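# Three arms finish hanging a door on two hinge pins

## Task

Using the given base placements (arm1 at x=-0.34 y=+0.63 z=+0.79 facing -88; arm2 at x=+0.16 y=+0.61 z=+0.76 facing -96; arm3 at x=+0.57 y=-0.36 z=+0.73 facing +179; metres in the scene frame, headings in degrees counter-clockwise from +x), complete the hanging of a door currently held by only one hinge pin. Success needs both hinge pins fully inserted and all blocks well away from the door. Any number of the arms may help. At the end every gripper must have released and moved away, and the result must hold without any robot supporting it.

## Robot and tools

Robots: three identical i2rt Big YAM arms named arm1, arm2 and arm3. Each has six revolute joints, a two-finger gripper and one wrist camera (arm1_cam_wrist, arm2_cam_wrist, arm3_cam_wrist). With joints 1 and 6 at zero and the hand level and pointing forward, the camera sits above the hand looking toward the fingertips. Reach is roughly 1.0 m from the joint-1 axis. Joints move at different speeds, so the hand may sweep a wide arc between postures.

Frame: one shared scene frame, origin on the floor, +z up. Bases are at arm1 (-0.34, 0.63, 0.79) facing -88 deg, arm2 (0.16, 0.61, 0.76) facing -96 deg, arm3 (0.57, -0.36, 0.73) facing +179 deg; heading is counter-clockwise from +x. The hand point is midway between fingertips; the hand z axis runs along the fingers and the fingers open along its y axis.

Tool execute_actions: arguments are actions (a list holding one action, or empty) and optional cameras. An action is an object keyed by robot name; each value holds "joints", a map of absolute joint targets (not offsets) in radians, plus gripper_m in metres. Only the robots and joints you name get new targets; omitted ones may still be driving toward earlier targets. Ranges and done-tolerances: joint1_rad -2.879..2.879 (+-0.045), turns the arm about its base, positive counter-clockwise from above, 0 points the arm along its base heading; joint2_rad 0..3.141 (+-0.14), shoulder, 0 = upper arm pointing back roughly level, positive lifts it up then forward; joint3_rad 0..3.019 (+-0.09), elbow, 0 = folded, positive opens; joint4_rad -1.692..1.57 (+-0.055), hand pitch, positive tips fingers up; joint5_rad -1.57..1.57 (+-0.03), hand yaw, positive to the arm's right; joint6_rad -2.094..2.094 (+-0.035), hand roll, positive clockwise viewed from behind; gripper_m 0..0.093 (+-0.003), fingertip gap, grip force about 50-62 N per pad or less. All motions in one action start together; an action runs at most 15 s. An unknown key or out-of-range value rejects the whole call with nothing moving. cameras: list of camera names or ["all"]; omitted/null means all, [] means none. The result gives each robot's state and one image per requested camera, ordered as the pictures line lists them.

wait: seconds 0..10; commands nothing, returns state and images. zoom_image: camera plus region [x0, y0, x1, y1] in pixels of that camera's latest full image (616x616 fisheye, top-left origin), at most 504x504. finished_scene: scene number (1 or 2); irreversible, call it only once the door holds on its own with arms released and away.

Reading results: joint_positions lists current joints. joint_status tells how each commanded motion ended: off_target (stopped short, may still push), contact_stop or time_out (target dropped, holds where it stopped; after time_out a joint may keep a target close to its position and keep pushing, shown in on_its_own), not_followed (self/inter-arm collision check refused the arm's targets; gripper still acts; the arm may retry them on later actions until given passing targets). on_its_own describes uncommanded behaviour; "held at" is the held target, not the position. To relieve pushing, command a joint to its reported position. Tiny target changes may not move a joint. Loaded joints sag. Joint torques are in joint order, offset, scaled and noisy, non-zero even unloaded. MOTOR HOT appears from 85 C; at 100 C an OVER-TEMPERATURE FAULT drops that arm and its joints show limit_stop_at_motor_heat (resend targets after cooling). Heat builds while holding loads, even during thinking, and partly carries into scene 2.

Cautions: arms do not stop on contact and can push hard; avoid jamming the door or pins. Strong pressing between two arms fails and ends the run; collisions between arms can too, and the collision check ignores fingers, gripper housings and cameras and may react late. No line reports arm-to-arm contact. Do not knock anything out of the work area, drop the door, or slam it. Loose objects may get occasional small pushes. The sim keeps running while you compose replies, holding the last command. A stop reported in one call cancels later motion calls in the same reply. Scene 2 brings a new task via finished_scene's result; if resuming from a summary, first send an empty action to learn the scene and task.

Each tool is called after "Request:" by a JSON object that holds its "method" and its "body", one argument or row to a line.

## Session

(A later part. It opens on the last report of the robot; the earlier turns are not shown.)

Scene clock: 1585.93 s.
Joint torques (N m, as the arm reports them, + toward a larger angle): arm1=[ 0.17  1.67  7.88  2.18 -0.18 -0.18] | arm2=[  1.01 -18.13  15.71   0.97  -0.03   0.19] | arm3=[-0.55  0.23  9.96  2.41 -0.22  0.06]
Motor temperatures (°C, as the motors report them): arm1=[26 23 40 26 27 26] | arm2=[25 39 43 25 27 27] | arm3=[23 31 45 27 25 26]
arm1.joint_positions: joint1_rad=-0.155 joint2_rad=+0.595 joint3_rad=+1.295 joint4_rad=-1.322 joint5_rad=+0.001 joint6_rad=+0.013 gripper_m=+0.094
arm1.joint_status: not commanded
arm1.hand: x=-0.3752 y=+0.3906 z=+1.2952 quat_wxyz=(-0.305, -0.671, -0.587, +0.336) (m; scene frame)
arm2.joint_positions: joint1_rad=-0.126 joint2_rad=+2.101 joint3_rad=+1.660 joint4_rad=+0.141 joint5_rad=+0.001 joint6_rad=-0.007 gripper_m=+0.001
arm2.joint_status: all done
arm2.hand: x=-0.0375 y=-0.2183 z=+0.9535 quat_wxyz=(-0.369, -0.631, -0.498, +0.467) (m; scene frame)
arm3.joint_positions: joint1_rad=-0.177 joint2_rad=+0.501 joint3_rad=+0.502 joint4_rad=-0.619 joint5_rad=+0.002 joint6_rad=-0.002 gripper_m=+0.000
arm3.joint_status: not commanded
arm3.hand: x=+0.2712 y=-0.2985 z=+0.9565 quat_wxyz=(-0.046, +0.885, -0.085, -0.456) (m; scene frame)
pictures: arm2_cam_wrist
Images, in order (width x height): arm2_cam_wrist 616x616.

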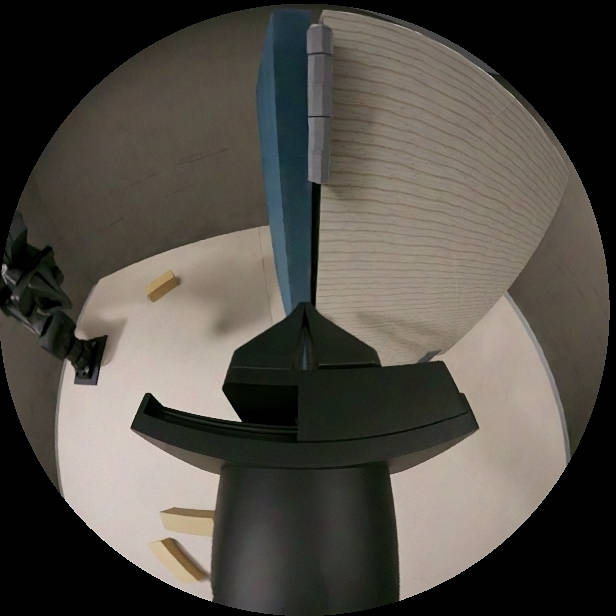

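Request:
{"method": "execute_actions", "body": {
  "actions": [
    {"arm2":{"joints":{"joint1_rad":-0.146}}}
  ],
  "cameras": []
}}

Request:
{"method": "execute_actions", "body": {
  "actions": [
    {"arm2":{"joints":{"joint2_rad":2.17,"joint3_rad":1.65}}}
  ],
  "cameras": ["arm2_cam_wrist"]
}}

Scene clock: 1591.60 s.
Joint torques (N m, as the arm reports them, + toward a larger angle): arm1=[ 0.14  1.67  7.85  2.17 -0.19 -0.18] | arm2=[ -1.51 -18.88  15.67   1.12   0.     0.22] | arm3=[-0.53  0.04  9.91  2.3  -0.23  0.08]
Motor temperatures (°C, as the motors report them): arm1=[26 23 40 26 27 26] | arm2=[25 39 45 25 27 27] | arm3=[23 31 45 27 25 26]
arm1.joint_positions: joint1_rad=-0.155 joint2_rad=+0.595 joint3_rad=+1.295 joint4_rad=-1.322 joint5_rad=+0.001 joint6_rad=+0.013 gripper_m=+0.094
arm1.joint_status: not commanded
arm1.hand: x=-0.3752 y=+0.3906 z=+1.2952 quat_wxyz=(-0.305, -0.671, -0.587, +0.336) (m; scene frame)
arm2.joint_positions: joint1_rad=-0.134 joint2_rad=+2.101 joint3_rad=+1.660 joint4_rad=+0.141 joint5_rad=+0.001 joint6_rad=-0.007 gripper_m=+0.001
arm2.joint_status: all done
arm2.hand: x=-0.0448 y=-0.2165 z=+0.9534 quat_wxyz=(-0.367, -0.633, -0.495, +0.468) (m; scene frame)
arm3.joint_positions: joint1_rad=-0.177 joint2_rad=+0.501 joint3_rad=+0.502 joint4_rad=-0.619 joint5_rad=+0.002 joint6_rad=-0.002 gripper_m=+0.000
arm3.joint_status: not commanded
arm3.hand: x=+0.2712 y=-0.2985 z=+0.9565 quat_wxyz=(-0.046, +0.885, -0.085, -0.456) (m; scene frame)
pictures: none
No camera images: the call's "cameras" was empty. Leave "cameras" out to get every camera's image.

Scene clock: 1592.50 s.
Joint torques (N m, as the arm reports them, + toward a larger angle): arm1=[ 0.09  1.71  7.88  2.17 -0.19 -0.19] | arm2=[ -1.65 -19.86  10.54   1.06   0.01   0.16] | arm3=[-0.83  0.28  9.89  2.36 -0.18  0.05]
Motor temperatures (°C, as the motors report them): arm1=[26 23 40 26 27 26] | arm2=[25 39 45 25 27 27] | arm3=[23 31 45 27 25 26]
arm1.joint_positions: joint1_rad=-0.155 joint2_rad=+0.595 joint3_rad=+1.295 joint4_rad=-1.322 joint5_rad=+0.001 joint6_rad=+0.013 gripper_m=+0.094
arm1.joint_status: not commanded
arm1.hand: x=-0.3752 y=+0.3906 z=+1.2952 quat_wxyz=(-0.305, -0.671, -0.587, +0.336) (m; scene frame)
arm2.joint_positions: joint1_rad=-0.134 joint2_rad=+2.162 joint3_rad=+1.647 joint4_rad=+0.137 joint5_rad=+0.001 joint6_rad=-0.007 gripper_m=+0.001
arm2.joint_status: all done
arm2.hand: x=-0.0439 y=-0.2149 z=+0.8939 quat_wxyz=(-0.348, -0.651, -0.509, +0.443) (m; scene frame)
arm3.joint_positions: joint1_rad=-0.177 joint2_rad=+0.501 joint3_rad=+0.502 joint4_rad=-0.619 joint5_rad=+0.002 joint6_rad=-0.002 gripper_m=+0.000
arm3.joint_status: not commanded
arm3.hand: x=+0.2712 y=-0.2985 z=+0.9565 quat_wxyz=(-0.046, +0.885, -0.085, -0.456) (m; scene frame)
pictures: arm2_cam_wrist
Images, in order (width x height): arm2_cam_wrist 616x616.

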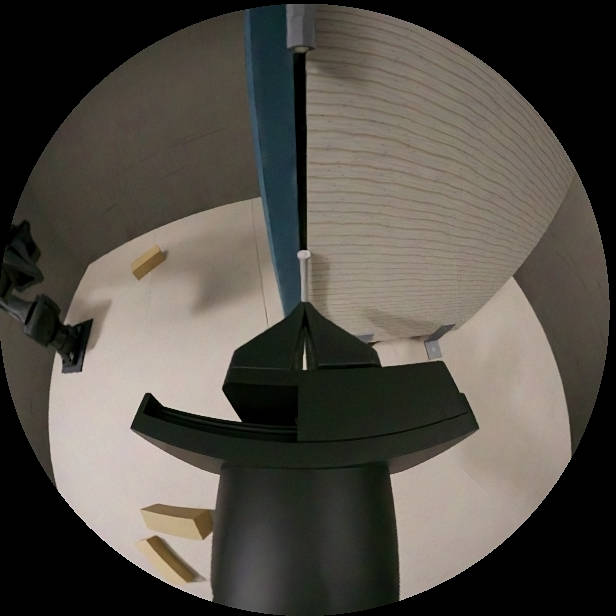

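Request:
{"method": "execute_actions", "body": {
  "actions": [
    {"arm2":{"joints":{"joint2_rad":2.09,"joint3_rad":1.68}}}
  ],
  "cameras": []
}}

Request:
{"method": "execute_actions", "body": {
  "actions": [
    {"arm2":{"joints":{"joint2_rad":2.145,"joint3_rad":1.77,"joint4_rad":0.1}}}
  ],
  "cameras": ["arm2_cam_wrist"]
}}

Scene clock: 1597.90 s.
Joint torques (N m, as the arm reports them, + toward a larger angle): arm1=[ 0.21  1.77  7.88  2.13 -0.2  -0.19] | arm2=[ -1.96 -19.82  13.48   1.19   0.01   0.21] | arm3=[-0.21  0.39  9.85  2.36 -0.22  0.07]
Motor temperatures (°C, as the motors report them): arm1=[26 23 40 26 27 26] | arm2=[25 39 44 25 27 27] | arm3=[23 30 45 27 25 26]
arm1.joint_positions: joint1_rad=-0.155 joint2_rad=+0.595 joint3_rad=+1.295 joint4_rad=-1.322 joint5_rad=+0.001 joint6_rad=+0.013 gripper_m=+0.094
arm1.joint_status: not commanded
arm1.hand: x=-0.3752 y=+0.3906 z=+1.2952 quat_wxyz=(-0.305, -0.671, -0.587, +0.336) (m; scene frame)
arm2.joint_positions: joint1_rad=-0.134 joint2_rad=+2.090 joint3_rad=+1.647 joint4_rad=+0.137 joint5_rad=+0.001 joint6_rad=-0.007 gripper_m=+0.001
arm2.joint_status: all done
arm2.hand: x=-0.0438 y=-0.2126 z=+0.9542 quat_wxyz=(-0.366, -0.635, -0.496, +0.467) (m; scene frame)
arm3.joint_positions: joint1_rad=-0.177 joint2_rad=+0.501 joint3_rad=+0.502 joint4_rad=-0.619 joint5_rad=+0.002 joint6_rad=-0.002 gripper_m=+0.000
arm3.joint_status: not commanded
arm3.hand: x=+0.2712 y=-0.2985 z=+0.9565 quat_wxyz=(-0.046, +0.885, -0.085, -0.456) (m; scene frame)
pictures: none
No camera images: the call's "cameras" was empty. Leave "cameras" out to get every camera's image.

Scene clock: 1598.57 s.
Joint torques (N m, as the arm reports them, + toward a larger angle): arm1=[ 0.13  1.52  7.88  2.09 -0.19 -0.19] | arm2=[ -1.7  -19.16  15.82   1.12   0.02   0.17] | arm3=[-0.41 -0.08  9.91  2.38 -0.23  0.08]
Motor temperatures (°C, as the motors report them): arm1=[26 23 40 26 27 26] | arm2=[25 39 44 25 27 27] | arm3=[23 30 45 27 25 26]
arm1.joint_positions: joint1_rad=-0.155 joint2_rad=+0.595 joint3_rad=+1.295 joint4_rad=-1.322 joint5_rad=+0.001 joint6_rad=+0.013 gripper_m=+0.094
arm1.joint_status: not commanded
arm1.hand: x=-0.3752 y=+0.3906 z=+1.2952 quat_wxyz=(-0.305, -0.671, -0.587, +0.336) (m; scene frame)
arm2.joint_positions: joint1_rad=-0.134 joint2_rad=+2.127 joint3_rad=+1.708 joint4_rad=+0.121 joint5_rad=+0.001 joint6_rad=-0.007 gripper_m=+0.001
arm2.joint_status: all done
arm2.hand: x=-0.0475 y=-0.2274 z=+0.9544 quat_wxyz=(-0.367, -0.633, -0.495, +0.469) (m; scene frame)
arm3.joint_positions: joint1_rad=-0.177 joint2_rad=+0.501 joint3_rad=+0.502 joint4_rad=-0.619 joint5_rad=+0.002 joint6_rad=-0.002 gripper_m=+0.000
arm3.joint_status: not commanded
arm3.hand: x=+0.2712 y=-0.2985 z=+0.9565 quat_wxyz=(-0.046, +0.885, -0.085, -0.456) (m; scene frame)
pictures: arm2_cam_wrist
Images, in order (width x height): arm2_cam_wrist 616x616.

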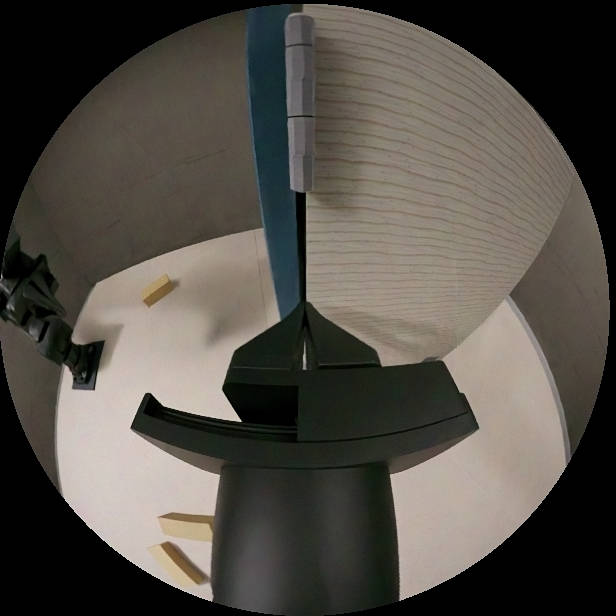

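Lower with q2.

Request:
{"method": "execute_actions", "body": {
  "actions": [
    {"arm2":{"joints":{"joint2_rad":2.22,"joint3_rad":1.72}}}
  ],
  "cameras": ["arm2_cam_wrist"]
}}

Scene clock: 1601.67 s.
Joint torques (N m, as the arm reports them, + toward a larger angle): arm1=[ 0.12  1.7   7.89  2.17 -0.2  -0.18] | arm2=[ -2.05 -16.74  11.59   1.08  -0.04   0.2 ] | arm3=[-0.46  0.2   9.81  2.3  -0.21  0.05]
Motor temperatures (°C, as the motors report them): arm1=[26 23 40 26 27 26] | arm2=[25 39 45 25 27 27] | arm3=[23 30 45 27 25 26]
arm1.joint_positions: joint1_rad=-0.155 joint2_rad=+0.595 joint3_rad=+1.295 joint4_rad=-1.322 joint5_rad=+0.001 joint6_rad=+0.013 gripper_m=+0.094
arm1.joint_status: not commanded
arm1.hand: x=-0.3752 y=+0.3906 z=+1.2952 quat_wxyz=(-0.305, -0.671, -0.587, +0.336) (m; scene frame)
arm2.joint_positions: joint1_rad=-0.134 joint2_rad=+2.164 joint3_rad=+1.708 joint4_rad=+0.119 joint5_rad=+0.001 joint6_rad=-0.007 gripper_m=+0.001
arm2.joint_status: all done
arm2.hand: x=-0.0476 y=-0.2289 z=+0.9234 quat_wxyz=(-0.358, -0.642, -0.502, +0.457) (m; scene frame)
arm3.joint_positions: joint1_rad=-0.177 joint2_rad=+0.501 joint3_rad=+0.502 joint4_rad=-0.619 joint5_rad=+0.002 joint6_rad=-0.002 gripper_m=+0.000
arm3.joint_status: not commanded
arm3.hand: x=+0.2712 y=-0.2985 z=+0.9565 quat_wxyz=(-0.046, +0.885, -0.085, -0.456) (m; scene frame)
pictures: arm2_cam_wrist
Images, in order (width x height): arm2_cam_wrist 616x616.

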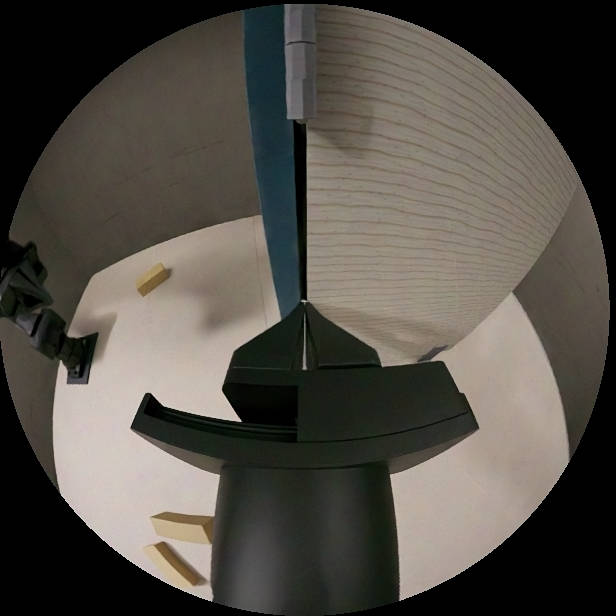

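On the head. Push.

Request:
{"method": "execute_actions", "body": {
  "actions": [
    {"arm2":{"joints":{"joint2_rad":2.34,"joint3_rad":1.69,"joint4_rad":0.1}}}
  ],
  "cameras": ["arm2_cam_wrist"]
}}

Scene clock: 1606.10 s.
Joint torques (N m, as the arm reports them, + toward a larger angle): arm1=[ 0.2   1.58  7.86  2.19 -0.2  -0.17] | arm2=[-1.28 -7.6   9.37  1.09 -0.02  0.17] | arm3=[-0.37  0.07  9.87  2.27 -0.22  0.08]
Motor temperatures (°C, as the motors report them): arm1=[26 23 40 26 27 26] | arm2=[25 39 44 25 27 27] | arm3=[23 30 46 27 25 26]
arm1.joint_positions: joint1_rad=-0.155 joint2_rad=+0.595 joint3_rad=+1.295 joint4_rad=-1.322 joint5_rad=+0.001 joint6_rad=+0.013 gripper_m=+0.094
arm1.joint_status: not commanded
arm1.hand: x=-0.3752 y=+0.3906 z=+1.2952 quat_wxyz=(-0.305, -0.671, -0.587, +0.336) (m; scene frame)
arm2.joint_positions: joint1_rad=-0.134 joint2_rad=+2.169 joint3_rad=+1.706 joint4_rad=+0.119 joint5_rad=+0.001 joint6_rad=-0.007 gripper_m=+0.001
arm2.joint_status: joint2_rad time_out (moved +0.005 of +0.176); the others done
arm2.on_its_own: joint2_rad reads +2.169 and still pushes toward +2.340 since a time_out
arm2.hand: x=-0.0475 y=-0.2286 z=+0.9182 quat_wxyz=(-0.356, -0.643, -0.503, +0.454) (m; scene frame)
arm3.joint_positions: joint1_rad=-0.177 joint2_rad=+0.501 joint3_rad=+0.502 joint4_rad=-0.619 joint5_rad=+0.002 joint6_rad=-0.002 gripper_m=+0.000
arm3.joint_status: not commanded
arm3.hand: x=+0.2712 y=-0.2985 z=+0.9565 quat_wxyz=(-0.046, +0.885, -0.085, -0.456) (m; scene frame)
pictures: arm2_cam_wrist
Images, in order (width x height): arm2_cam_wrist 616x616.

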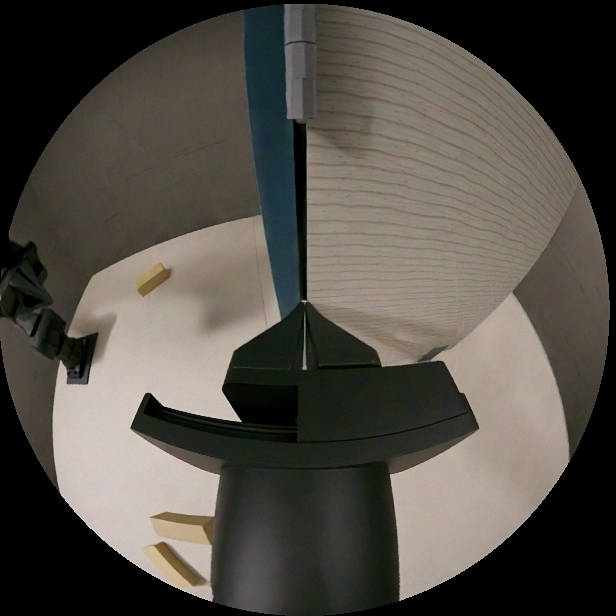

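Request:
{"method": "execute_actions", "body": {
  "actions": [
    {"arm2":{"joints":{"joint2_rad":2.2}},"arm3":{"joints":{"joint1_rad":0.117,"joint2_rad":1.5,"joint3_rad":0.5,"joint4_rad":0.9}}}
  ],
  "cameras": []
}}

Request:
{"method": "execute_actions", "body": {
  "actions": [
    {"arm3":{"joints":{"joint2_rad":2.0,"joint3_rad":0.63,"joint4_rad":1.21}}}
  ],
  "cameras": ["arm3_cam_wrist"]
}}

Scene clock: 1619.47 s.
Joint torques (N m, as the arm reports them, + toward a larger angle): arm1=[ 0.24  1.7   7.89  2.18 -0.2  -0.19] | arm2=[ -1.39 -17.88   9.44   1.1   -0.01   0.22] | arm3=[ 0.84 -7.33  6.29  2.6  -0.22  0.06]
Motor temperatures (°C, as the motors report them): arm1=[26 23 40 26 27 26] | arm2=[25 37 42 25 27 27] | arm3=[23 30 46 27 25 26]
arm1.joint_positions: joint1_rad=-0.155 joint2_rad=+0.595 joint3_rad=+1.295 joint4_rad=-1.322 joint5_rad=+0.001 joint6_rad=+0.013 gripper_m=+0.094
arm1.joint_status: not commanded
arm1.hand: x=-0.3752 y=+0.3906 z=+1.2952 quat_wxyz=(-0.305, -0.671, -0.587, +0.336) (m; scene frame)
arm2.joint_positions: joint1_rad=-0.134 joint2_rad=+2.162 joint3_rad=+1.705 joint4_rad=+0.119 joint5_rad=+0.001 joint6_rad=-0.007 gripper_m=+0.001
arm2.joint_status: all done
arm2.hand: x=-0.0474 y=-0.2282 z=+0.9229 quat_wxyz=(-0.358, -0.642, -0.502, +0.456) (m; scene frame)
arm3.joint_positions: joint1_rad=+0.109 joint2_rad=+1.493 joint3_rad=+0.502 joint4_rad=+0.878 joint5_rad=+0.002 joint6_rad=-0.002 gripper_m=+0.000
arm3.joint_status: all done
arm3.hand: x=+0.0584 y=-0.4043 z=+0.8923 quat_wxyz=(+0.029, +0.745, +0.035, -0.665) (m; scene frame)
pictures: none
No camera images: the call's "cameras" was empty. Leave "cameras" out to get every camera's image.

Scene clock: 1620.80 s.
Joint torques (N m, as the arm reports them, + toward a larger angle): arm1=[ 0.09  1.69  7.91  2.2  -0.19 -0.17] | arm2=[ -1.43 -17.23   9.32   1.14  -0.02   0.17] | arm3=[  0.68 -11.03   4.36   2.54  -0.25   0.08]
Motor temperatures (°C, as the motors report them): arm1=[26 23 40 26 27 26] | arm2=[25 37 42 25 27 27] | arm3=[23 31 45 27 25 26]
arm1.joint_positions: joint1_rad=-0.155 joint2_rad=+0.595 joint3_rad=+1.295 joint4_rad=-1.322 joint5_rad=+0.001 joint6_rad=+0.013 gripper_m=+0.094
arm1.joint_status: not commanded
arm1.hand: x=-0.3752 y=+0.3906 z=+1.2952 quat_wxyz=(-0.305, -0.671, -0.587, +0.336) (m; scene frame)
arm2.joint_positions: joint1_rad=-0.134 joint2_rad=+2.162 joint3_rad=+1.705 joint4_rad=+0.119 joint5_rad=+0.001 joint6_rad=-0.007 gripper_m=+0.001
arm2.joint_status: not commanded
arm2.hand: x=-0.0474 y=-0.2282 z=+0.9229 quat_wxyz=(-0.358, -0.642, -0.502, +0.456) (m; scene frame)
arm3.joint_positions: joint1_rad=+0.109 joint2_rad=+2.003 joint3_rad=+0.619 joint4_rad=+1.188 joint5_rad=+0.002 joint6_rad=-0.002 gripper_m=+0.000
arm3.joint_status: all done
arm3.hand: x=+0.0179 y=-0.4080 z=+0.7493 quat_wxyz=(+0.028, +0.772, +0.036, -0.634) (m; scene frame)
pictures: arm3_cam_wrist
Images, in order (width x height): arm3_cam_wrist 616x616.

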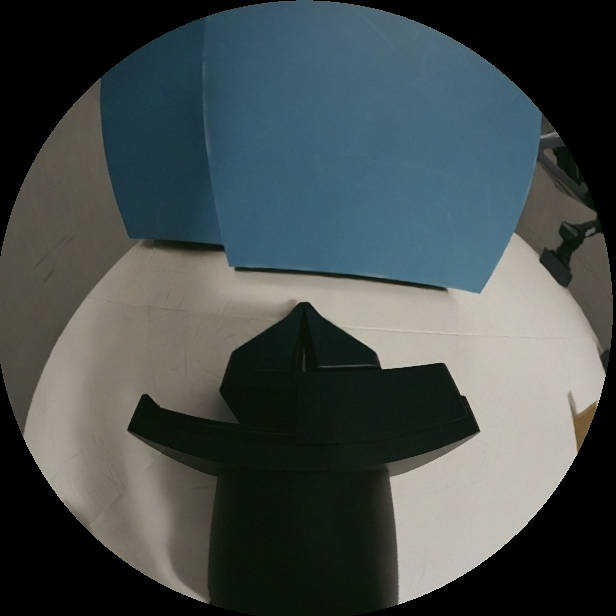

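Request:
{"method": "execute_actions", "body": {
  "actions": [
    {"arm3":{"joints":{"joint1_rad":0.16,"joint2_rad":2.045,"joint3_rad":0.62,"joint4_rad":1.24}}}
  ],
  "cameras": []
}}

Request:
{"method": "execute_actions", "body": {
  "actions": [
    {"arm3":{"joints":{"joint2_rad":2.12,"joint3_rad":0.79,"joint4_rad":1.2}}}
  ],
  "cameras": ["arm3_cam_wrist"]
}}

Scene clock: 1631.53 s.
Joint torques (N m, as the arm reports them, + toward a larger angle): arm1=[ 0.17  1.63  7.87  2.15 -0.2  -0.17] | arm2=[ -1.33 -17.79   9.33   1.17  -0.02   0.21] | arm3=[ 0.7  -9.69  3.24  2.49 -0.22  0.05]
Motor temperatures (°C, as the motors report them): arm1=[26 23 40 26 27 26] | arm2=[25 38 42 25 26 27] | arm3=[23 32 43 27 25 26]
arm1.joint_positions: joint1_rad=-0.155 joint2_rad=+0.595 joint3_rad=+1.295 joint4_rad=-1.322 joint5_rad=+0.001 joint6_rad=+0.013 gripper_m=+0.094
arm1.joint_status: not commanded
arm1.hand: x=-0.3752 y=+0.3906 z=+1.2952 quat_wxyz=(-0.305, -0.671, -0.587, +0.336) (m; scene frame)
arm2.joint_positions: joint1_rad=-0.134 joint2_rad=+2.162 joint3_rad=+1.705 joint4_rad=+0.119 joint5_rad=+0.001 joint6_rad=-0.007 gripper_m=+0.001
arm2.joint_status: not commanded
arm2.hand: x=-0.0474 y=-0.2282 z=+0.9229 quat_wxyz=(-0.358, -0.642, -0.502, +0.456) (m; scene frame)
arm3.joint_positions: joint1_rad=+0.151 joint2_rad=+2.026 joint3_rad=+0.619 joint4_rad=+1.223 joint5_rad=+0.002 joint6_rad=-0.001 gripper_m=+0.000
arm3.joint_status: all done
arm3.hand: x=+0.0214 y=-0.4309 z=+0.7454 quat_wxyz=(+0.041, +0.767, +0.052, -0.638) (m; scene frame)
pictures: none
No camera images: the call's "cameras" was empty. Leave "cameras" out to get every camera's image.

Scene clock: 1632.50 s.
Joint torques (N m, as the arm reports them, + toward a larger angle): arm1=[ 0.17  1.66  7.85  2.2  -0.2  -0.18] | arm2=[ -1.55 -17.57   9.38   1.15  -0.03   0.18] | arm3=[  0.92 -11.48   5.23   1.44  -0.2    0.03]
Motor temperatures (°C, as the motors report them): arm1=[26 23 40 26 27 26] | arm2=[25 38 42 25 26 27] | arm3=[23 32 43 27 25 26]
arm1.joint_positions: joint1_rad=-0.155 joint2_rad=+0.595 joint3_rad=+1.295 joint4_rad=-1.322 joint5_rad=+0.001 joint6_rad=+0.013 gripper_m=+0.094
arm1.joint_status: not commanded
arm1.hand: x=-0.3752 y=+0.3906 z=+1.2952 quat_wxyz=(-0.305, -0.671, -0.587, +0.336) (m; scene frame)
arm2.joint_positions: joint1_rad=-0.134 joint2_rad=+2.162 joint3_rad=+1.705 joint4_rad=+0.119 joint5_rad=+0.001 joint6_rad=-0.007 gripper_m=+0.001
arm2.joint_status: not commanded
arm2.hand: x=-0.0474 y=-0.2282 z=+0.9229 quat_wxyz=(-0.358, -0.642, -0.502, +0.456) (m; scene frame)
arm3.joint_positions: joint1_rad=+0.151 joint2_rad=+2.101 joint3_rad=+0.773 joint4_rad=+1.212 joint5_rad=+0.002 joint6_rad=+0.001 gripper_m=+0.000
arm3.joint_status: all done
arm3.hand: x=-0.0328 y=-0.4384 z=+0.7502 quat_wxyz=(+0.044, +0.745, +0.050, -0.663) (m; scene frame)
pictures: arm3_cam_wrist
Images, in order (width x height): arm3_cam_wrist 616x616.

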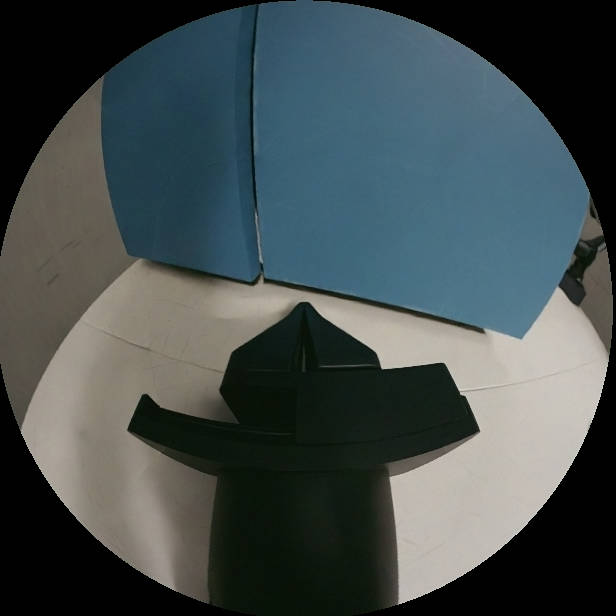

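Request:
{"method": "execute_actions", "body": {
  "actions": [
    {"arm3":{"joints":{"joint2_rad":2.06,"joint3_rad":0.8,"joint4_rad":1.22}},"arm2":{"joints":{"joint2_rad":2.24}}}
  ],
  "cameras": ["arm3_cam_wrist"]
}}

Scene clock: 1638.33 s.
Joint torques (N m, as the arm reports them, + toward a larger angle): arm1=[ 0.28  1.53  7.87  2.17 -0.19 -0.18] | arm2=[ -1.29 -14.81   9.37   1.05  -0.02   0.17] | arm3=[  0.83 -14.18   6.13   2.11  -0.21   0.06]
Motor temperatures (°C, as the motors report them): arm1=[26 23 40 26 27 26] | arm2=[25 38 42 25 26 27] | arm3=[23 32 42 27 25 26]
arm1.joint_positions: joint1_rad=-0.155 joint2_rad=+0.595 joint3_rad=+1.295 joint4_rad=-1.322 joint5_rad=+0.001 joint6_rad=+0.013 gripper_m=+0.094
arm1.joint_status: not commanded
arm1.hand: x=-0.3752 y=+0.3906 z=+1.2952 quat_wxyz=(-0.305, -0.671, -0.587, +0.336) (m; scene frame)
arm2.joint_positions: joint1_rad=-0.134 joint2_rad=+2.162 joint3_rad=+1.705 joint4_rad=+0.119 joint5_rad=+0.001 joint6_rad=-0.007 gripper_m=+0.001
arm2.joint_status: all done
arm2.hand: x=-0.0474 y=-0.2282 z=+0.9229 quat_wxyz=(-0.358, -0.642, -0.502, +0.456) (m; scene frame)
arm3.joint_positions: joint1_rad=+0.151 joint2_rad=+2.081 joint3_rad=+0.774 joint4_rad=+1.212 joint5_rad=+0.002 joint6_rad=+0.001 gripper_m=+0.000
arm3.joint_status: all done
arm3.hand: x=-0.0352 y=-0.4387 z=+0.7623 quat_wxyz=(+0.045, +0.738, +0.049, -0.671) (m; scene frame)
pictures: arm3_cam_wrist
Images, in order (width x height): arm3_cam_wrist 616x616.

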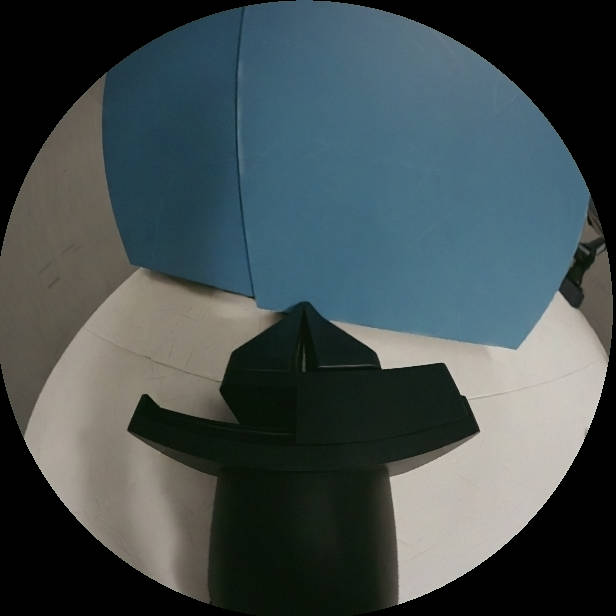

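Request:
{"method": "execute_actions", "body": {
  "actions": [
    {"arm3":{"joints":{"joint2_rad":2.02,"joint4_rad":1.24}}}
  ],
  "cameras": []
}}

Request:
{"method": "execute_actions", "body": {
  "actions": [
    {"arm3":{"joints":{"joint2_rad":1.97,"joint4_rad":1.26}}}
  ],
  "cameras": ["arm3_cam_wrist"]
}}

Scene clock: 1643.07 s.
Joint torques (N m, as the arm reports them, + toward a larger angle): arm1=[ 0.21  1.64  7.87  2.14 -0.19 -0.18] | arm2=[ -1.51 -15.21   9.35   1.25  -0.02   0.21] | arm3=[  0.88 -13.92   6.64   2.43  -0.2    0.02]
Motor temperatures (°C, as the motors report them): arm1=[26 23 40 26 27 26] | arm2=[25 38 41 25 26 27] | arm3=[23 33 42 27 25 26]
arm1.joint_positions: joint1_rad=-0.155 joint2_rad=+0.595 joint3_rad=+1.295 joint4_rad=-1.322 joint5_rad=+0.001 joint6_rad=+0.013 gripper_m=+0.094
arm1.joint_status: not commanded
arm1.hand: x=-0.3752 y=+0.3906 z=+1.2952 quat_wxyz=(-0.305, -0.671, -0.587, +0.336) (m; scene frame)
arm2.joint_positions: joint1_rad=-0.134 joint2_rad=+2.162 joint3_rad=+1.705 joint4_rad=+0.119 joint5_rad=+0.001 joint6_rad=-0.007 gripper_m=+0.001
arm2.joint_status: not commanded
arm2.hand: x=-0.0474 y=-0.2282 z=+0.9229 quat_wxyz=(-0.358, -0.642, -0.502, +0.456) (m; scene frame)
arm3.joint_positions: joint1_rad=+0.151 joint2_rad=+2.035 joint3_rad=+0.774 joint4_rad=+1.221 joint5_rad=+0.002 joint6_rad=+0.001 gripper_m=+0.000
arm3.joint_status: all done
arm3.hand: x=-0.0390 y=-0.4392 z=+0.7915 quat_wxyz=(+0.046, +0.720, +0.048, -0.691) (m; scene frame)
pictures: none
No camera images: the call's "cameras" was empty. Leave "cameras" out to get every camera's image.

Scene clock: 1643.80 s.
Joint torques (N m, as the arm reports them, + toward a larger angle): arm1=[ 0.07  1.72  7.87  2.17 -0.2  -0.18] | arm2=[ -1.41 -14.19   9.36   1.12  -0.01   0.2 ] | arm3=[  1.25 -13.72   6.83   2.39  -0.19   0.03]
Motor temperatures (°C, as the motors report them): arm1=[26 23 40 26 27 26] | arm2=[25 38 41 25 26 27] | arm3=[23 33 42 27 25 26]
arm1.joint_positions: joint1_rad=-0.155 joint2_rad=+0.595 joint3_rad=+1.295 joint4_rad=-1.322 joint5_rad=+0.001 joint6_rad=+0.013 gripper_m=+0.094
arm1.joint_status: not commanded
arm1.hand: x=-0.3752 y=+0.3906 z=+1.2952 quat_wxyz=(-0.305, -0.671, -0.587, +0.336) (m; scene frame)
arm2.joint_positions: joint1_rad=-0.134 joint2_rad=+2.162 joint3_rad=+1.705 joint4_rad=+0.119 joint5_rad=+0.001 joint6_rad=-0.007 gripper_m=+0.001
arm2.joint_status: not commanded
arm2.hand: x=-0.0474 y=-0.2282 z=+0.9229 quat_wxyz=(-0.358, -0.642, -0.502, +0.456) (m; scene frame)
arm3.joint_positions: joint1_rad=+0.151 joint2_rad=+1.984 joint3_rad=+0.774 joint4_rad=+1.242 joint5_rad=+0.002 joint6_rad=+0.001 gripper_m=+0.000
arm3.joint_status: all done
arm3.hand: x=-0.0415 y=-0.4396 z=+0.8274 quat_wxyz=(+0.048, +0.694, +0.046, -0.717) (m; scene frame)
pictures: arm3_cam_wrist
Images, in order (width x height): arm3_cam_wrist 616x616.

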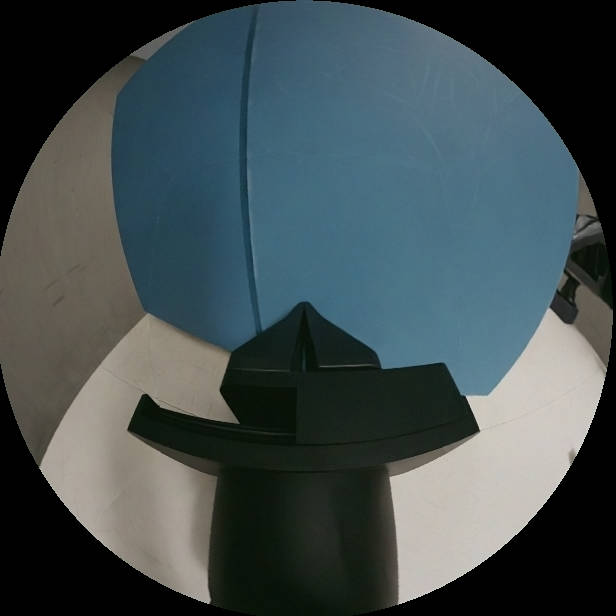

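Request:
{"method": "execute_actions", "body": {
  "actions": [
    {"arm3":{"joints":{"joint2_rad":2.125,"joint3_rad":0.76,"joint4_rad":1.2}}}
  ],
  "cameras": []
}}

Request:
{"method": "execute_actions", "body": {
  "actions": [
    {"arm3":{"joints":{"joint2_rad":2.17,"joint3_rad":0.88,"joint4_rad":1.17}}}
  ],
  "cameras": ["arm3_cam_wrist"]
}}

Scene clock: 1649.03 s.
Joint torques (N m, as the arm reports them, + toward a larger angle): arm1=[ 0.17  1.74  7.87  2.19 -0.19 -0.18] | arm2=[ -1.15 -14.54   9.4    1.08  -0.02   0.18] | arm3=[  0.9  -10.97   3.15   0.99  -0.2   -0.02]
Motor temperatures (°C, as the motors report them): arm1=[26 23 40 26 27 26] | arm2=[25 38 41 25 26 27] | arm3=[23 33 42 27 25 26]
arm1.joint_positions: joint1_rad=-0.155 joint2_rad=+0.595 joint3_rad=+1.295 joint4_rad=-1.322 joint5_rad=+0.001 joint6_rad=+0.013 gripper_m=+0.094
arm1.joint_status: not commanded
arm1.hand: x=-0.3752 y=+0.3906 z=+1.2952 quat_wxyz=(-0.305, -0.671, -0.587, +0.336) (m; scene frame)
arm2.joint_positions: joint1_rad=-0.134 joint2_rad=+2.162 joint3_rad=+1.705 joint4_rad=+0.119 joint5_rad=+0.001 joint6_rad=-0.007 gripper_m=+0.001
arm2.joint_status: not commanded
arm2.hand: x=-0.0474 y=-0.2282 z=+0.9229 quat_wxyz=(-0.358, -0.642, -0.502, +0.456) (m; scene frame)
arm3.joint_positions: joint1_rad=+0.151 joint2_rad=+2.104 joint3_rad=+0.767 joint4_rad=+1.223 joint5_rad=+0.002 joint6_rad=+0.006 gripper_m=+0.000
arm3.joint_status: all done
arm3.hand: x=-0.0305 y=-0.4380 z=+0.7494 quat_wxyz=(+0.046, +0.745, +0.048, -0.664) (m; scene frame)
pictures: none
No camera images: the call's "cameras" was empty. Leave "cameras" out to get every camera's image.

Scene clock: 1649.73 s.
Joint torques (N m, as the arm reports them, + toward a larger angle): arm1=[ 0.26  1.62  7.86  2.16 -0.19 -0.18] | arm2=[ -1.29 -14.58   9.4    1.02  -0.05   0.17] | arm3=[  0.75 -10.71   7.46   0.88  -0.15  -0.04]
Motor temperatures (°C, as the motors report them): arm1=[26 23 40 26 27 26] | arm2=[25 38 41 25 26 27] | arm3=[23 33 42 27 25 26]
arm1.joint_positions: joint1_rad=-0.155 joint2_rad=+0.595 joint3_rad=+1.295 joint4_rad=-1.322 joint5_rad=+0.001 joint6_rad=+0.013 gripper_m=+0.094
arm1.joint_status: not commanded
arm1.hand: x=-0.3752 y=+0.3906 z=+1.2952 quat_wxyz=(-0.305, -0.671, -0.587, +0.336) (m; scene frame)
arm2.joint_positions: joint1_rad=-0.134 joint2_rad=+2.162 joint3_rad=+1.705 joint4_rad=+0.119 joint5_rad=+0.001 joint6_rad=-0.007 gripper_m=+0.001
arm2.joint_status: not commanded
arm2.hand: x=-0.0474 y=-0.2282 z=+0.9229 quat_wxyz=(-0.358, -0.642, -0.502, +0.456) (m; scene frame)
arm3.joint_positions: joint1_rad=+0.151 joint2_rad=+2.132 joint3_rad=+0.841 joint4_rad=+1.196 joint5_rad=+0.000 joint6_rad=+0.007 gripper_m=+0.000
arm3.joint_status: all done
arm3.hand: x=-0.0557 y=-0.4417 z=+0.7513 quat_wxyz=(+0.047, +0.738, +0.048, -0.671) (m; scene frame)
pictures: arm3_cam_wrist
Images, in order (width x height): arm3_cam_wrist 616x616.

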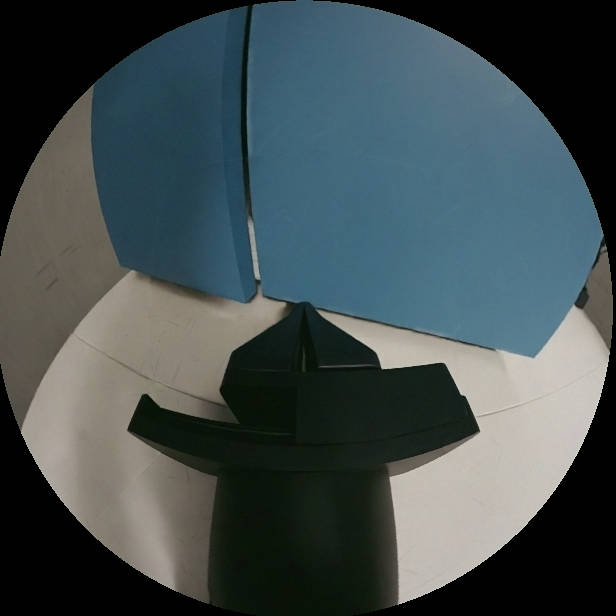

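Request:
{"method": "execute_actions", "body": {
  "actions": [
    {"arm3":{"joints":{"joint2_rad":2.1,"joint3_rad":0.78,"joint4_rad":1.15}}}
  ],
  "cameras": []
}}

Request:
{"method": "execute_actions", "body": {
  "actions": [
    {"arm3":{"joints":{"joint2_rad":2.14,"joint3_rad":0.9,"joint4_rad":1.08}}}
  ],
  "cameras": ["arm3_cam_wrist"]
}}

Scene clock: 1656.97 s.
Joint torques (N m, as the arm reports them, + toward a larger angle): arm1=[ 0.13  1.77  7.86  2.19 -0.19 -0.18] | arm2=[ -1.59 -15.01   9.38   1.    -0.03   0.2 ] | arm3=[  1.28 -13.2    2.89   0.9   -0.15   0.01]
Motor temperatures (°C, as the motors report them): arm1=[26 23 40 26 27 26] | arm2=[25 38 41 25 26 27] | arm3=[23 33 42 27 25 26]
arm1.joint_positions: joint1_rad=-0.155 joint2_rad=+0.595 joint3_rad=+1.295 joint4_rad=-1.322 joint5_rad=+0.001 joint6_rad=+0.013 gripper_m=+0.094
arm1.joint_status: not commanded
arm1.hand: x=-0.3752 y=+0.3906 z=+1.2952 quat_wxyz=(-0.305, -0.671, -0.587, +0.336) (m; scene frame)
arm2.joint_positions: joint1_rad=-0.134 joint2_rad=+2.162 joint3_rad=+1.705 joint4_rad=+0.119 joint5_rad=+0.001 joint6_rad=-0.007 gripper_m=+0.001
arm2.joint_status: not commanded
arm2.hand: x=-0.0474 y=-0.2282 z=+0.9229 quat_wxyz=(-0.358, -0.642, -0.502, +0.456) (m; scene frame)
arm3.joint_positions: joint1_rad=+0.151 joint2_rad=+2.100 joint3_rad=+0.794 joint4_rad=+1.174 joint5_rad=+0.000 joint6_rad=+0.007 gripper_m=+0.000
arm3.joint_status: all done
arm3.hand: x=-0.0399 y=-0.4396 z=+0.7489 quat_wxyz=(+0.046, +0.751, +0.048, -0.657) (m; scene frame)
pictures: none
No camera images: the call's "cameras" was empty. Leave "cameras" out to get every camera's image.

Scene clock: 1657.63 s.
Joint torques (N m, as the arm reports them, + toward a larger angle): arm1=[-0.03  1.47  7.84  2.16 -0.19 -0.19] | arm2=[ -1.4  -14.55   9.45   1.07  -0.01   0.22] | arm3=[  0.83 -11.1    8.47   0.96  -0.08  -0.03]
Motor temperatures (°C, as the motors report them): arm1=[26 23 40 26 27 26] | arm2=[25 37 41 25 26 27] | arm3=[23 33 42 27 25 26]
arm1.joint_positions: joint1_rad=-0.155 joint2_rad=+0.595 joint3_rad=+1.295 joint4_rad=-1.322 joint5_rad=+0.001 joint6_rad=+0.013 gripper_m=+0.094
arm1.joint_status: not commanded
arm1.hand: x=-0.3752 y=+0.3906 z=+1.2952 quat_wxyz=(-0.305, -0.671, -0.587, +0.336) (m; scene frame)
arm2.joint_positions: joint1_rad=-0.134 joint2_rad=+2.162 joint3_rad=+1.705 joint4_rad=+0.119 joint5_rad=+0.001 joint6_rad=-0.007 gripper_m=+0.001
arm2.joint_status: not commanded
arm2.hand: x=-0.0474 y=-0.2282 z=+0.9229 quat_wxyz=(-0.358, -0.642, -0.502, +0.456) (m; scene frame)
arm3.joint_positions: joint1_rad=+0.151 joint2_rad=+2.106 joint3_rad=+0.852 joint4_rad=+1.102 joint5_rad=-0.002 joint6_rad=+0.008 gripper_m=+0.000
arm3.joint_status: all done
arm3.hand: x=-0.0597 y=-0.4428 z=+0.7479 quat_wxyz=(+0.047, +0.757, +0.049, -0.650) (m; scene frame)
pictures: arm3_cam_wrist
Images, in order (width x height): arm3_cam_wrist 616x616.

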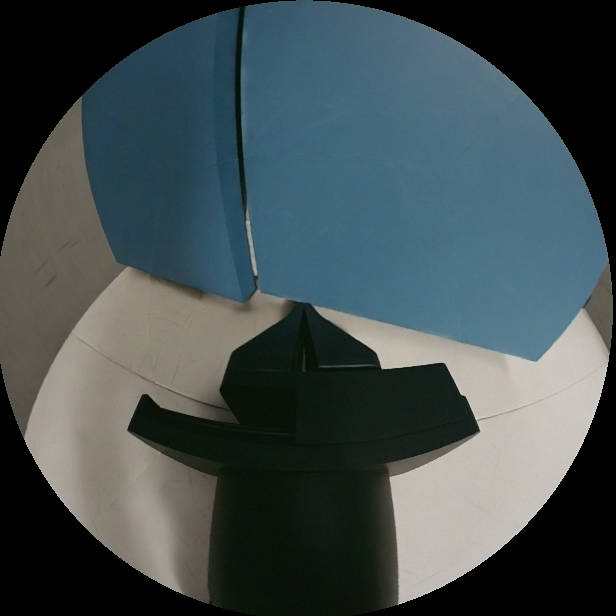

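Request:
{"method": "execute_actions", "body": {
  "actions": [
    {"arm3":{"joints":{"joint2_rad":2.05,"joint3_rad":0.87,"joint4_rad":1.12}},"arm2":{"joints":{"joint2_rad":2.26}}}
  ],
  "cameras": ["arm3_cam_wrist"]
}}

Scene clock: 1662.83 s.
Joint torques (N m, as the arm reports them, + toward a larger angle): arm1=[ 0.13  1.65  7.86  2.19 -0.2  -0.18] | arm2=[ -1.41 -12.98   9.54   1.1   -0.03   0.14] | arm3=[  0.93 -17.21   5.95   2.38  -0.07  -0.05]
Motor temperatures (°C, as the motors report them): arm1=[26 23 40 26 27 26] | arm2=[25 37 41 25 26 27] | arm3=[23 33 43 27 25 26]
arm1.joint_positions: joint1_rad=-0.155 joint2_rad=+0.595 joint3_rad=+1.295 joint4_rad=-1.322 joint5_rad=+0.001 joint6_rad=+0.013 gripper_m=+0.094
arm1.joint_status: not commanded
arm1.hand: x=-0.3752 y=+0.3906 z=+1.2952 quat_wxyz=(-0.305, -0.671, -0.587, +0.336) (m; scene frame)
arm2.joint_positions: joint1_rad=-0.134 joint2_rad=+2.164 joint3_rad=+1.705 joint4_rad=+0.119 joint5_rad=+0.001 joint6_rad=-0.007 gripper_m=+0.001
arm2.joint_status: all done
arm2.hand: x=-0.0474 y=-0.2282 z=+0.9219 quat_wxyz=(-0.357, -0.642, -0.502, +0.456) (m; scene frame)
arm3.joint_positions: joint1_rad=+0.151 joint2_rad=+2.103 joint3_rad=+0.852 joint4_rad=+1.102 joint5_rad=-0.002 joint6_rad=+0.008 gripper_m=+0.000
arm3.joint_status: all done
arm3.hand: x=-0.0601 y=-0.4428 z=+0.7500 quat_wxyz=(+0.047, +0.756, +0.049, -0.651) (m; scene frame)
pictures: arm3_cam_wrist
Images, in order (width x height): arm3_cam_wrist 616x616.

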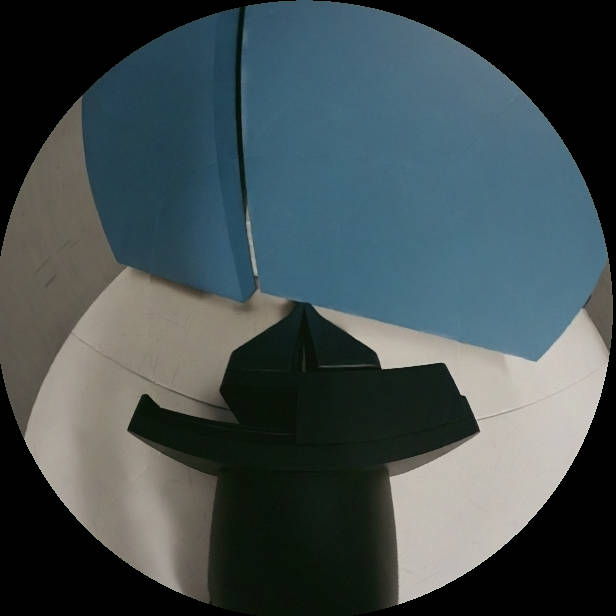

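Hooked under. Lift more.

Request:
{"method": "execute_actions", "body": {
  "actions": [
    {"arm3":{"joints":{"joint2_rad":1.95,"joint4_rad":1.16}}}
  ],
  "cameras": []
}}

Request:
{"method": "execute_actions", "body": {
  "actions": [
    {"arm3":{"joints":{"joint2_rad":1.87,"joint4_rad":1.2}}}
  ],
  "cameras": ["arm3_cam_wrist"]
}}

Scene clock: 1667.77 s.
Joint torques (N m, as the arm reports them, + toward a larger angle): arm1=[ 0.37  1.59  7.83  2.2  -0.2  -0.17] | arm2=[ -1.7  -13.41   9.45   1.07  -0.02   0.2 ] | arm3=[ -0.53 -15.53   8.47   3.2    0.24  -0.05]
Motor temperatures (°C, as the motors report them): arm1=[26 23 40 26 27 26] | arm2=[25 37 41 25 26 27] | arm3=[23 34 42 27 25 26]
arm1.joint_positions: joint1_rad=-0.155 joint2_rad=+0.595 joint3_rad=+1.295 joint4_rad=-1.322 joint5_rad=+0.001 joint6_rad=+0.013 gripper_m=+0.094
arm1.joint_status: not commanded
arm1.hand: x=-0.3752 y=+0.3906 z=+1.2952 quat_wxyz=(-0.305, -0.671, -0.587, +0.336) (m; scene frame)
arm2.joint_positions: joint1_rad=-0.134 joint2_rad=+2.164 joint3_rad=+1.705 joint4_rad=+0.119 joint5_rad=+0.001 joint6_rad=-0.007 gripper_m=+0.001
arm2.joint_status: not commanded
arm2.hand: x=-0.0474 y=-0.2282 z=+0.9219 quat_wxyz=(-0.357, -0.642, -0.502, +0.456) (m; scene frame)
arm3.joint_positions: joint1_rad=+0.169 joint2_rad=+1.982 joint3_rad=+0.831 joint4_rad=+1.123 joint5_rad=-0.009 joint6_rad=+0.008 gripper_m=+0.000
arm3.joint_status: all done
arm3.hand: x=-0.0594 y=-0.4556 z=+0.8212 quat_wxyz=(+0.059, +0.715, +0.055, -0.694) (m; scene frame)
pictures: none
No camera images: the call's "cameras" was empty. Leave "cameras" out to get every camera's image.

Scene clock: 1668.63 s.
Joint torques (N m, as the arm reports them, + toward a larger angle): arm1=[ 0.16  1.54  7.86  2.19 -0.18 -0.18] | arm2=[ -1.55 -12.76   9.37   1.03   0.     0.19] | arm3=[ -0.4  -14.77   9.16   2.95   0.32  -0.04]
Motor temperatures (°C, as the motors report them): arm1=[26 23 40 26 27 26] | arm2=[25 37 41 25 26 27] | arm3=[23 34 42 27 25 26]
arm1.joint_positions: joint1_rad=-0.155 joint2_rad=+0.595 joint3_rad=+1.295 joint4_rad=-1.322 joint5_rad=+0.001 joint6_rad=+0.013 gripper_m=+0.094
arm1.joint_status: not commanded
arm1.hand: x=-0.3752 y=+0.3906 z=+1.2952 quat_wxyz=(-0.305, -0.671, -0.587, +0.336) (m; scene frame)
arm2.joint_positions: joint1_rad=-0.134 joint2_rad=+2.164 joint3_rad=+1.705 joint4_rad=+0.119 joint5_rad=+0.001 joint6_rad=-0.007 gripper_m=+0.001
arm2.joint_status: not commanded
arm2.hand: x=-0.0474 y=-0.2282 z=+0.9219 quat_wxyz=(-0.357, -0.642, -0.502, +0.456) (m; scene frame)
arm3.joint_positions: joint1_rad=+0.171 joint2_rad=+1.903 joint3_rad=+0.830 joint4_rad=+1.168 joint5_rad=-0.011 joint6_rad=+0.008 gripper_m=+0.000
arm3.joint_status: all done
arm3.hand: x=-0.0591 y=-0.4570 z=+0.8805 quat_wxyz=(+0.063, +0.671, +0.054, -0.737) (m; scene frame)
pictures: arm3_cam_wrist
Images, in order (width x height): arm3_cam_wrist 616x616.

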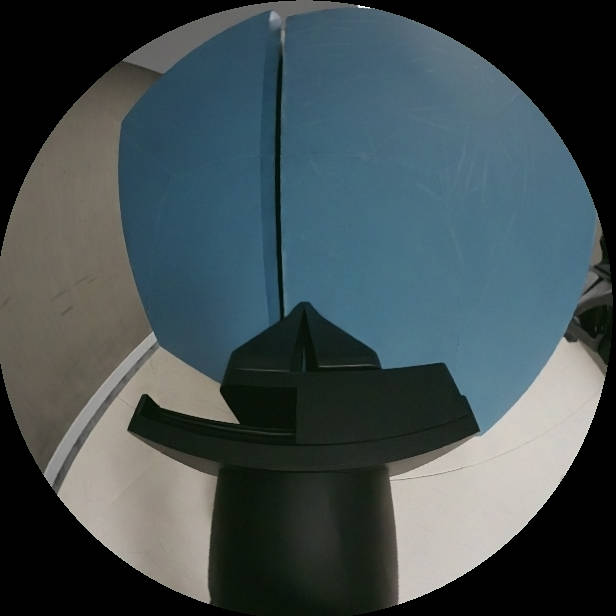

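Request:
{"method": "execute_actions", "body": {
  "actions": [
    {"arm2":{"joints":{"joint2_rad":2.3}},"arm3":{"joints":{"joint2_rad":1.9,"joint3_rad":0.8}}}
  ],
  "cameras": ["arm2_cam_wrist"]
}}

Scene clock: 1672.00 s.
Joint torques (N m, as the arm reports them, + toward a larger angle): arm1=[ 0.1   1.52  7.87  2.22 -0.19 -0.18] | arm2=[ -1.32 -10.3    9.32   1.11   0.     0.17] | arm3=[ -0.78 -12.6    5.38   2.54   0.04  -0.03]
Motor temperatures (°C, as the motors report them): arm1=[26 23 40 26 27 26] | arm2=[25 37 41 25 26 27] | arm3=[23 34 43 27 25 26]
arm1.joint_positions: joint1_rad=-0.155 joint2_rad=+0.595 joint3_rad=+1.295 joint4_rad=-1.322 joint5_rad=+0.001 joint6_rad=+0.013 gripper_m=+0.094
arm1.joint_status: not commanded
arm1.hand: x=-0.3752 y=+0.3906 z=+1.2952 quat_wxyz=(-0.305, -0.671, -0.587, +0.336) (m; scene frame)
arm2.joint_positions: joint1_rad=-0.134 joint2_rad=+2.166 joint3_rad=+1.705 joint4_rad=+0.119 joint5_rad=+0.001 joint6_rad=-0.007 gripper_m=+0.001
arm2.joint_status: all done
arm2.hand: x=-0.0474 y=-0.2283 z=+0.9200 quat_wxyz=(-0.357, -0.643, -0.502, +0.455) (m; scene frame)
arm3.joint_positions: joint1_rad=+0.171 joint2_rad=+1.903 joint3_rad=+0.802 joint4_rad=+1.179 joint5_rad=-0.004 joint6_rad=+0.008 gripper_m=+0.000
arm3.joint_status: all done
arm3.hand: x=-0.0502 y=-0.4544 z=+0.8712 quat_wxyz=(+0.061, +0.677, +0.052, -0.731) (m; scene frame)
pictures: arm2_cam_wrist
Images, in order (width x height): arm2_cam_wrist 616x616.

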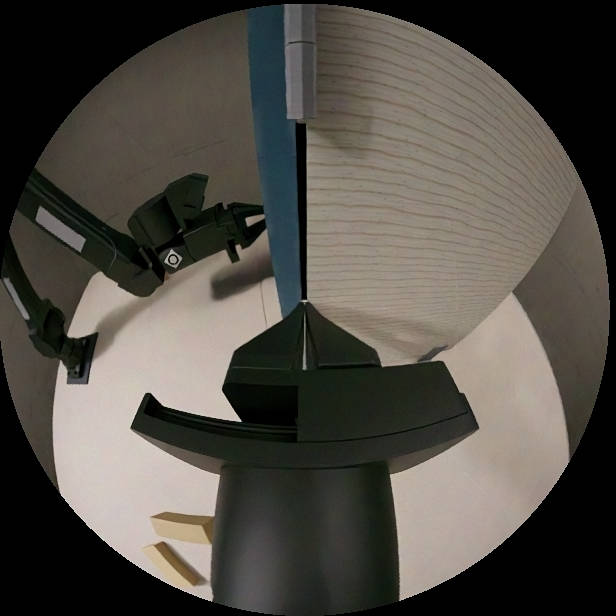

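Request:
{"method": "execute_actions", "body": {
  "actions": [
    {"arm2":{"joints":{"joint2_rad":2.05,"joint3_rad":1.4}},"arm3":{"joints":{"joint2_rad":1.5,"joint3_rad":0.5,"joint4_rad":0.9}}}
  ],
  "cameras": []
}}

Request:
{"method": "execute_actions", "body": {
  "actions": [
    {"arm2":{"joints":{"joint2_rad":2.2,"joint3_rad":1.3,"joint4_rad":0.9}}}
  ],
  "cameras": []
}}

Request:
{"method": "execute_actions", "body": {
  "actions": [
    {"arm2":{"joints":{"joint2_rad":2.36,"joint3_rad":1.39,"joint4_rad":1.01}}}
  ],
  "cameras": ["arm2_cam_wrist"]
}}

Request:
{"method": "zoom_image", "body": {
  "camera": "arm2_cam_wrist",
  "region": [260,150,350,310]
}}

Scene clock: 1686.43 s.
Joint torques (N m, as the arm reports them, + toward a larger angle): arm1=[ 0.31  1.51  7.85  2.14 -0.21 -0.2 ] | arm2=[ -1.44 -17.87  10.51   1.44  -0.05   0.18] | arm3=[-0.96 -8.3   6.01  1.53  0.02 -0.02]
Motor temperatures (°C, as the motors report them): arm1=[26 23 40 26 27 26] | arm2=[25 36 41 25 26 27] | arm3=[23 33 42 27 25 26]
arm1.joint_positions: joint1_rad=-0.155 joint2_rad=+0.595 joint3_rad=+1.295 joint4_rad=-1.322 joint5_rad=+0.001 joint6_rad=+0.013 gripper_m=+0.094
arm1.joint_status: not commanded
arm1.hand: x=-0.3752 y=+0.3906 z=+1.2952 quat_wxyz=(-0.305, -0.671, -0.587, +0.336) (m; scene frame)
arm2.joint_positions: joint1_rad=-0.134 joint2_rad=+2.049 joint3_rad=+1.386 joint4_rad=+0.109 joint5_rad=+0.001 joint6_rad=-0.007 gripper_m=+0.001
arm2.joint_status: all done
arm2.hand: x=-0.0233 y=-0.1342 z=+0.8372 quat_wxyz=(-0.302, -0.687, -0.538, +0.384) (m; scene frame)
arm3.joint_positions: joint1_rad=+0.171 joint2_rad=+1.504 joint3_rad=+0.503 joint4_rad=+0.910 joint5_rad=-0.004 joint6_rad=+0.008 gripper_m=+0.000
arm3.joint_status: all done
arm3.hand: x=+0.0606 y=-0.4371 z=+0.8960 quat_wxyz=(+0.056, +0.736, +0.056, -0.672) (m; scene frame)
pictures: none
No camera images: the call's "cameras" was empty. Leave "cameras" out to get every camera's image.

Scene clock: 1687.83 s.
Joint torques (N m, as the arm reports them, + toward a larger angle): arm1=[ 0.07  1.58  7.88  2.18 -0.19 -0.2 ] | arm2=[ -1.4  -18.06   8.3    2.79  -0.05   0.2 ] | arm3=[-0.85 -8.23  5.99  1.47  0.03 -0.03]
Motor temperatures (°C, as the motors report them): arm1=[26 23 40 26 27 26] | arm2=[25 37 41 25 26 27] | arm3=[23 33 42 27 25 26]
arm1.joint_positions: joint1_rad=-0.155 joint2_rad=+0.595 joint3_rad=+1.295 joint4_rad=-1.322 joint5_rad=+0.001 joint6_rad=+0.013 gripper_m=+0.094
arm1.joint_status: not commanded
arm1.hand: x=-0.3752 y=+0.3906 z=+1.2952 quat_wxyz=(-0.305, -0.671, -0.587, +0.336) (m; scene frame)
arm2.joint_positions: joint1_rad=-0.134 joint2_rad=+2.203 joint3_rad=+1.294 joint4_rad=+0.870 joint5_rad=+0.001 joint6_rad=-0.007 gripper_m=+0.001
arm2.joint_status: all done
arm2.hand: x=-0.0268 y=-0.1479 z=+0.8509 quat_wxyz=(-0.428, -0.567, -0.442, +0.547) (m; scene frame)
arm3.joint_positions: joint1_rad=+0.171 joint2_rad=+1.504 joint3_rad=+0.503 joint4_rad=+0.910 joint5_rad=-0.004 joint6_rad=+0.008 gripper_m=+0.000
arm3.joint_status: not commanded
arm3.hand: x=+0.0606 y=-0.4371 z=+0.8960 quat_wxyz=(+0.056, +0.736, +0.056, -0.672) (m; scene frame)
pictures: none
No camera images: the call's "cameras" was empty. Leave "cameras" out to get every camera's image.

Scene clock: 1688.90 s.
Joint torques (N m, as the arm reports them, + toward a larger angle): arm1=[ 0.2   1.53  7.87  2.17 -0.18 -0.19] | arm2=[ -1.41 -19.54   9.02   2.8   -0.05   0.2 ] | arm3=[-0.9  -8.53  6.04  1.37  0.02 -0.02]
Motor temperatures (°C, as the motors report them): arm1=[26 23 40 26 27 26] | arm2=[25 37 41 25 26 27] | arm3=[23 33 42 27 25 26]
arm1.joint_positions: joint1_rad=-0.155 joint2_rad=+0.595 joint3_rad=+1.295 joint4_rad=-1.322 joint5_rad=+0.001 joint6_rad=+0.013 gripper_m=+0.094
arm1.joint_status: not commanded
arm1.hand: x=-0.3752 y=+0.3906 z=+1.2952 quat_wxyz=(-0.305, -0.671, -0.587, +0.336) (m; scene frame)
arm2.joint_positions: joint1_rad=-0.134 joint2_rad=+2.365 joint3_rad=+1.364 joint4_rad=+0.983 joint5_rad=+0.001 joint6_rad=-0.007 gripper_m=+0.001
arm2.joint_status: all done
arm2.hand: x=-0.0290 y=-0.1587 z=+0.7873 quat_wxyz=(-0.433, -0.562, -0.438, +0.553) (m; scene frame)
arm3.joint_positions: joint1_rad=+0.171 joint2_rad=+1.504 joint3_rad=+0.503 joint4_rad=+0.910 joint5_rad=-0.004 joint6_rad=+0.008 gripper_m=+0.000
arm3.joint_status: not commanded
arm3.hand: x=+0.0606 y=-0.4371 z=+0.8960 quat_wxyz=(+0.056, +0.736, +0.056, -0.672) (m; scene frame)
pictures: arm2_cam_wrist
Images, in order (width x height): arm2_cam_wrist 616x616.

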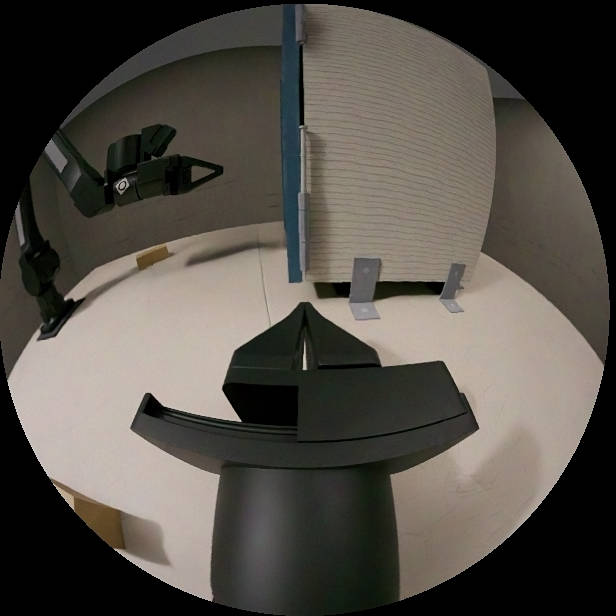

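Region (260, 150, 350, 310) of arm2_cam_wrist's 616x616 image, scaled by 3.150, with more detail than that image has; it fills the left 284 columns of this view, and the rest is white.

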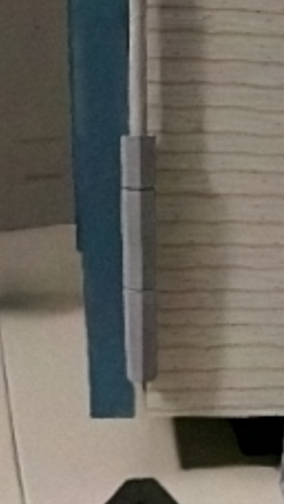

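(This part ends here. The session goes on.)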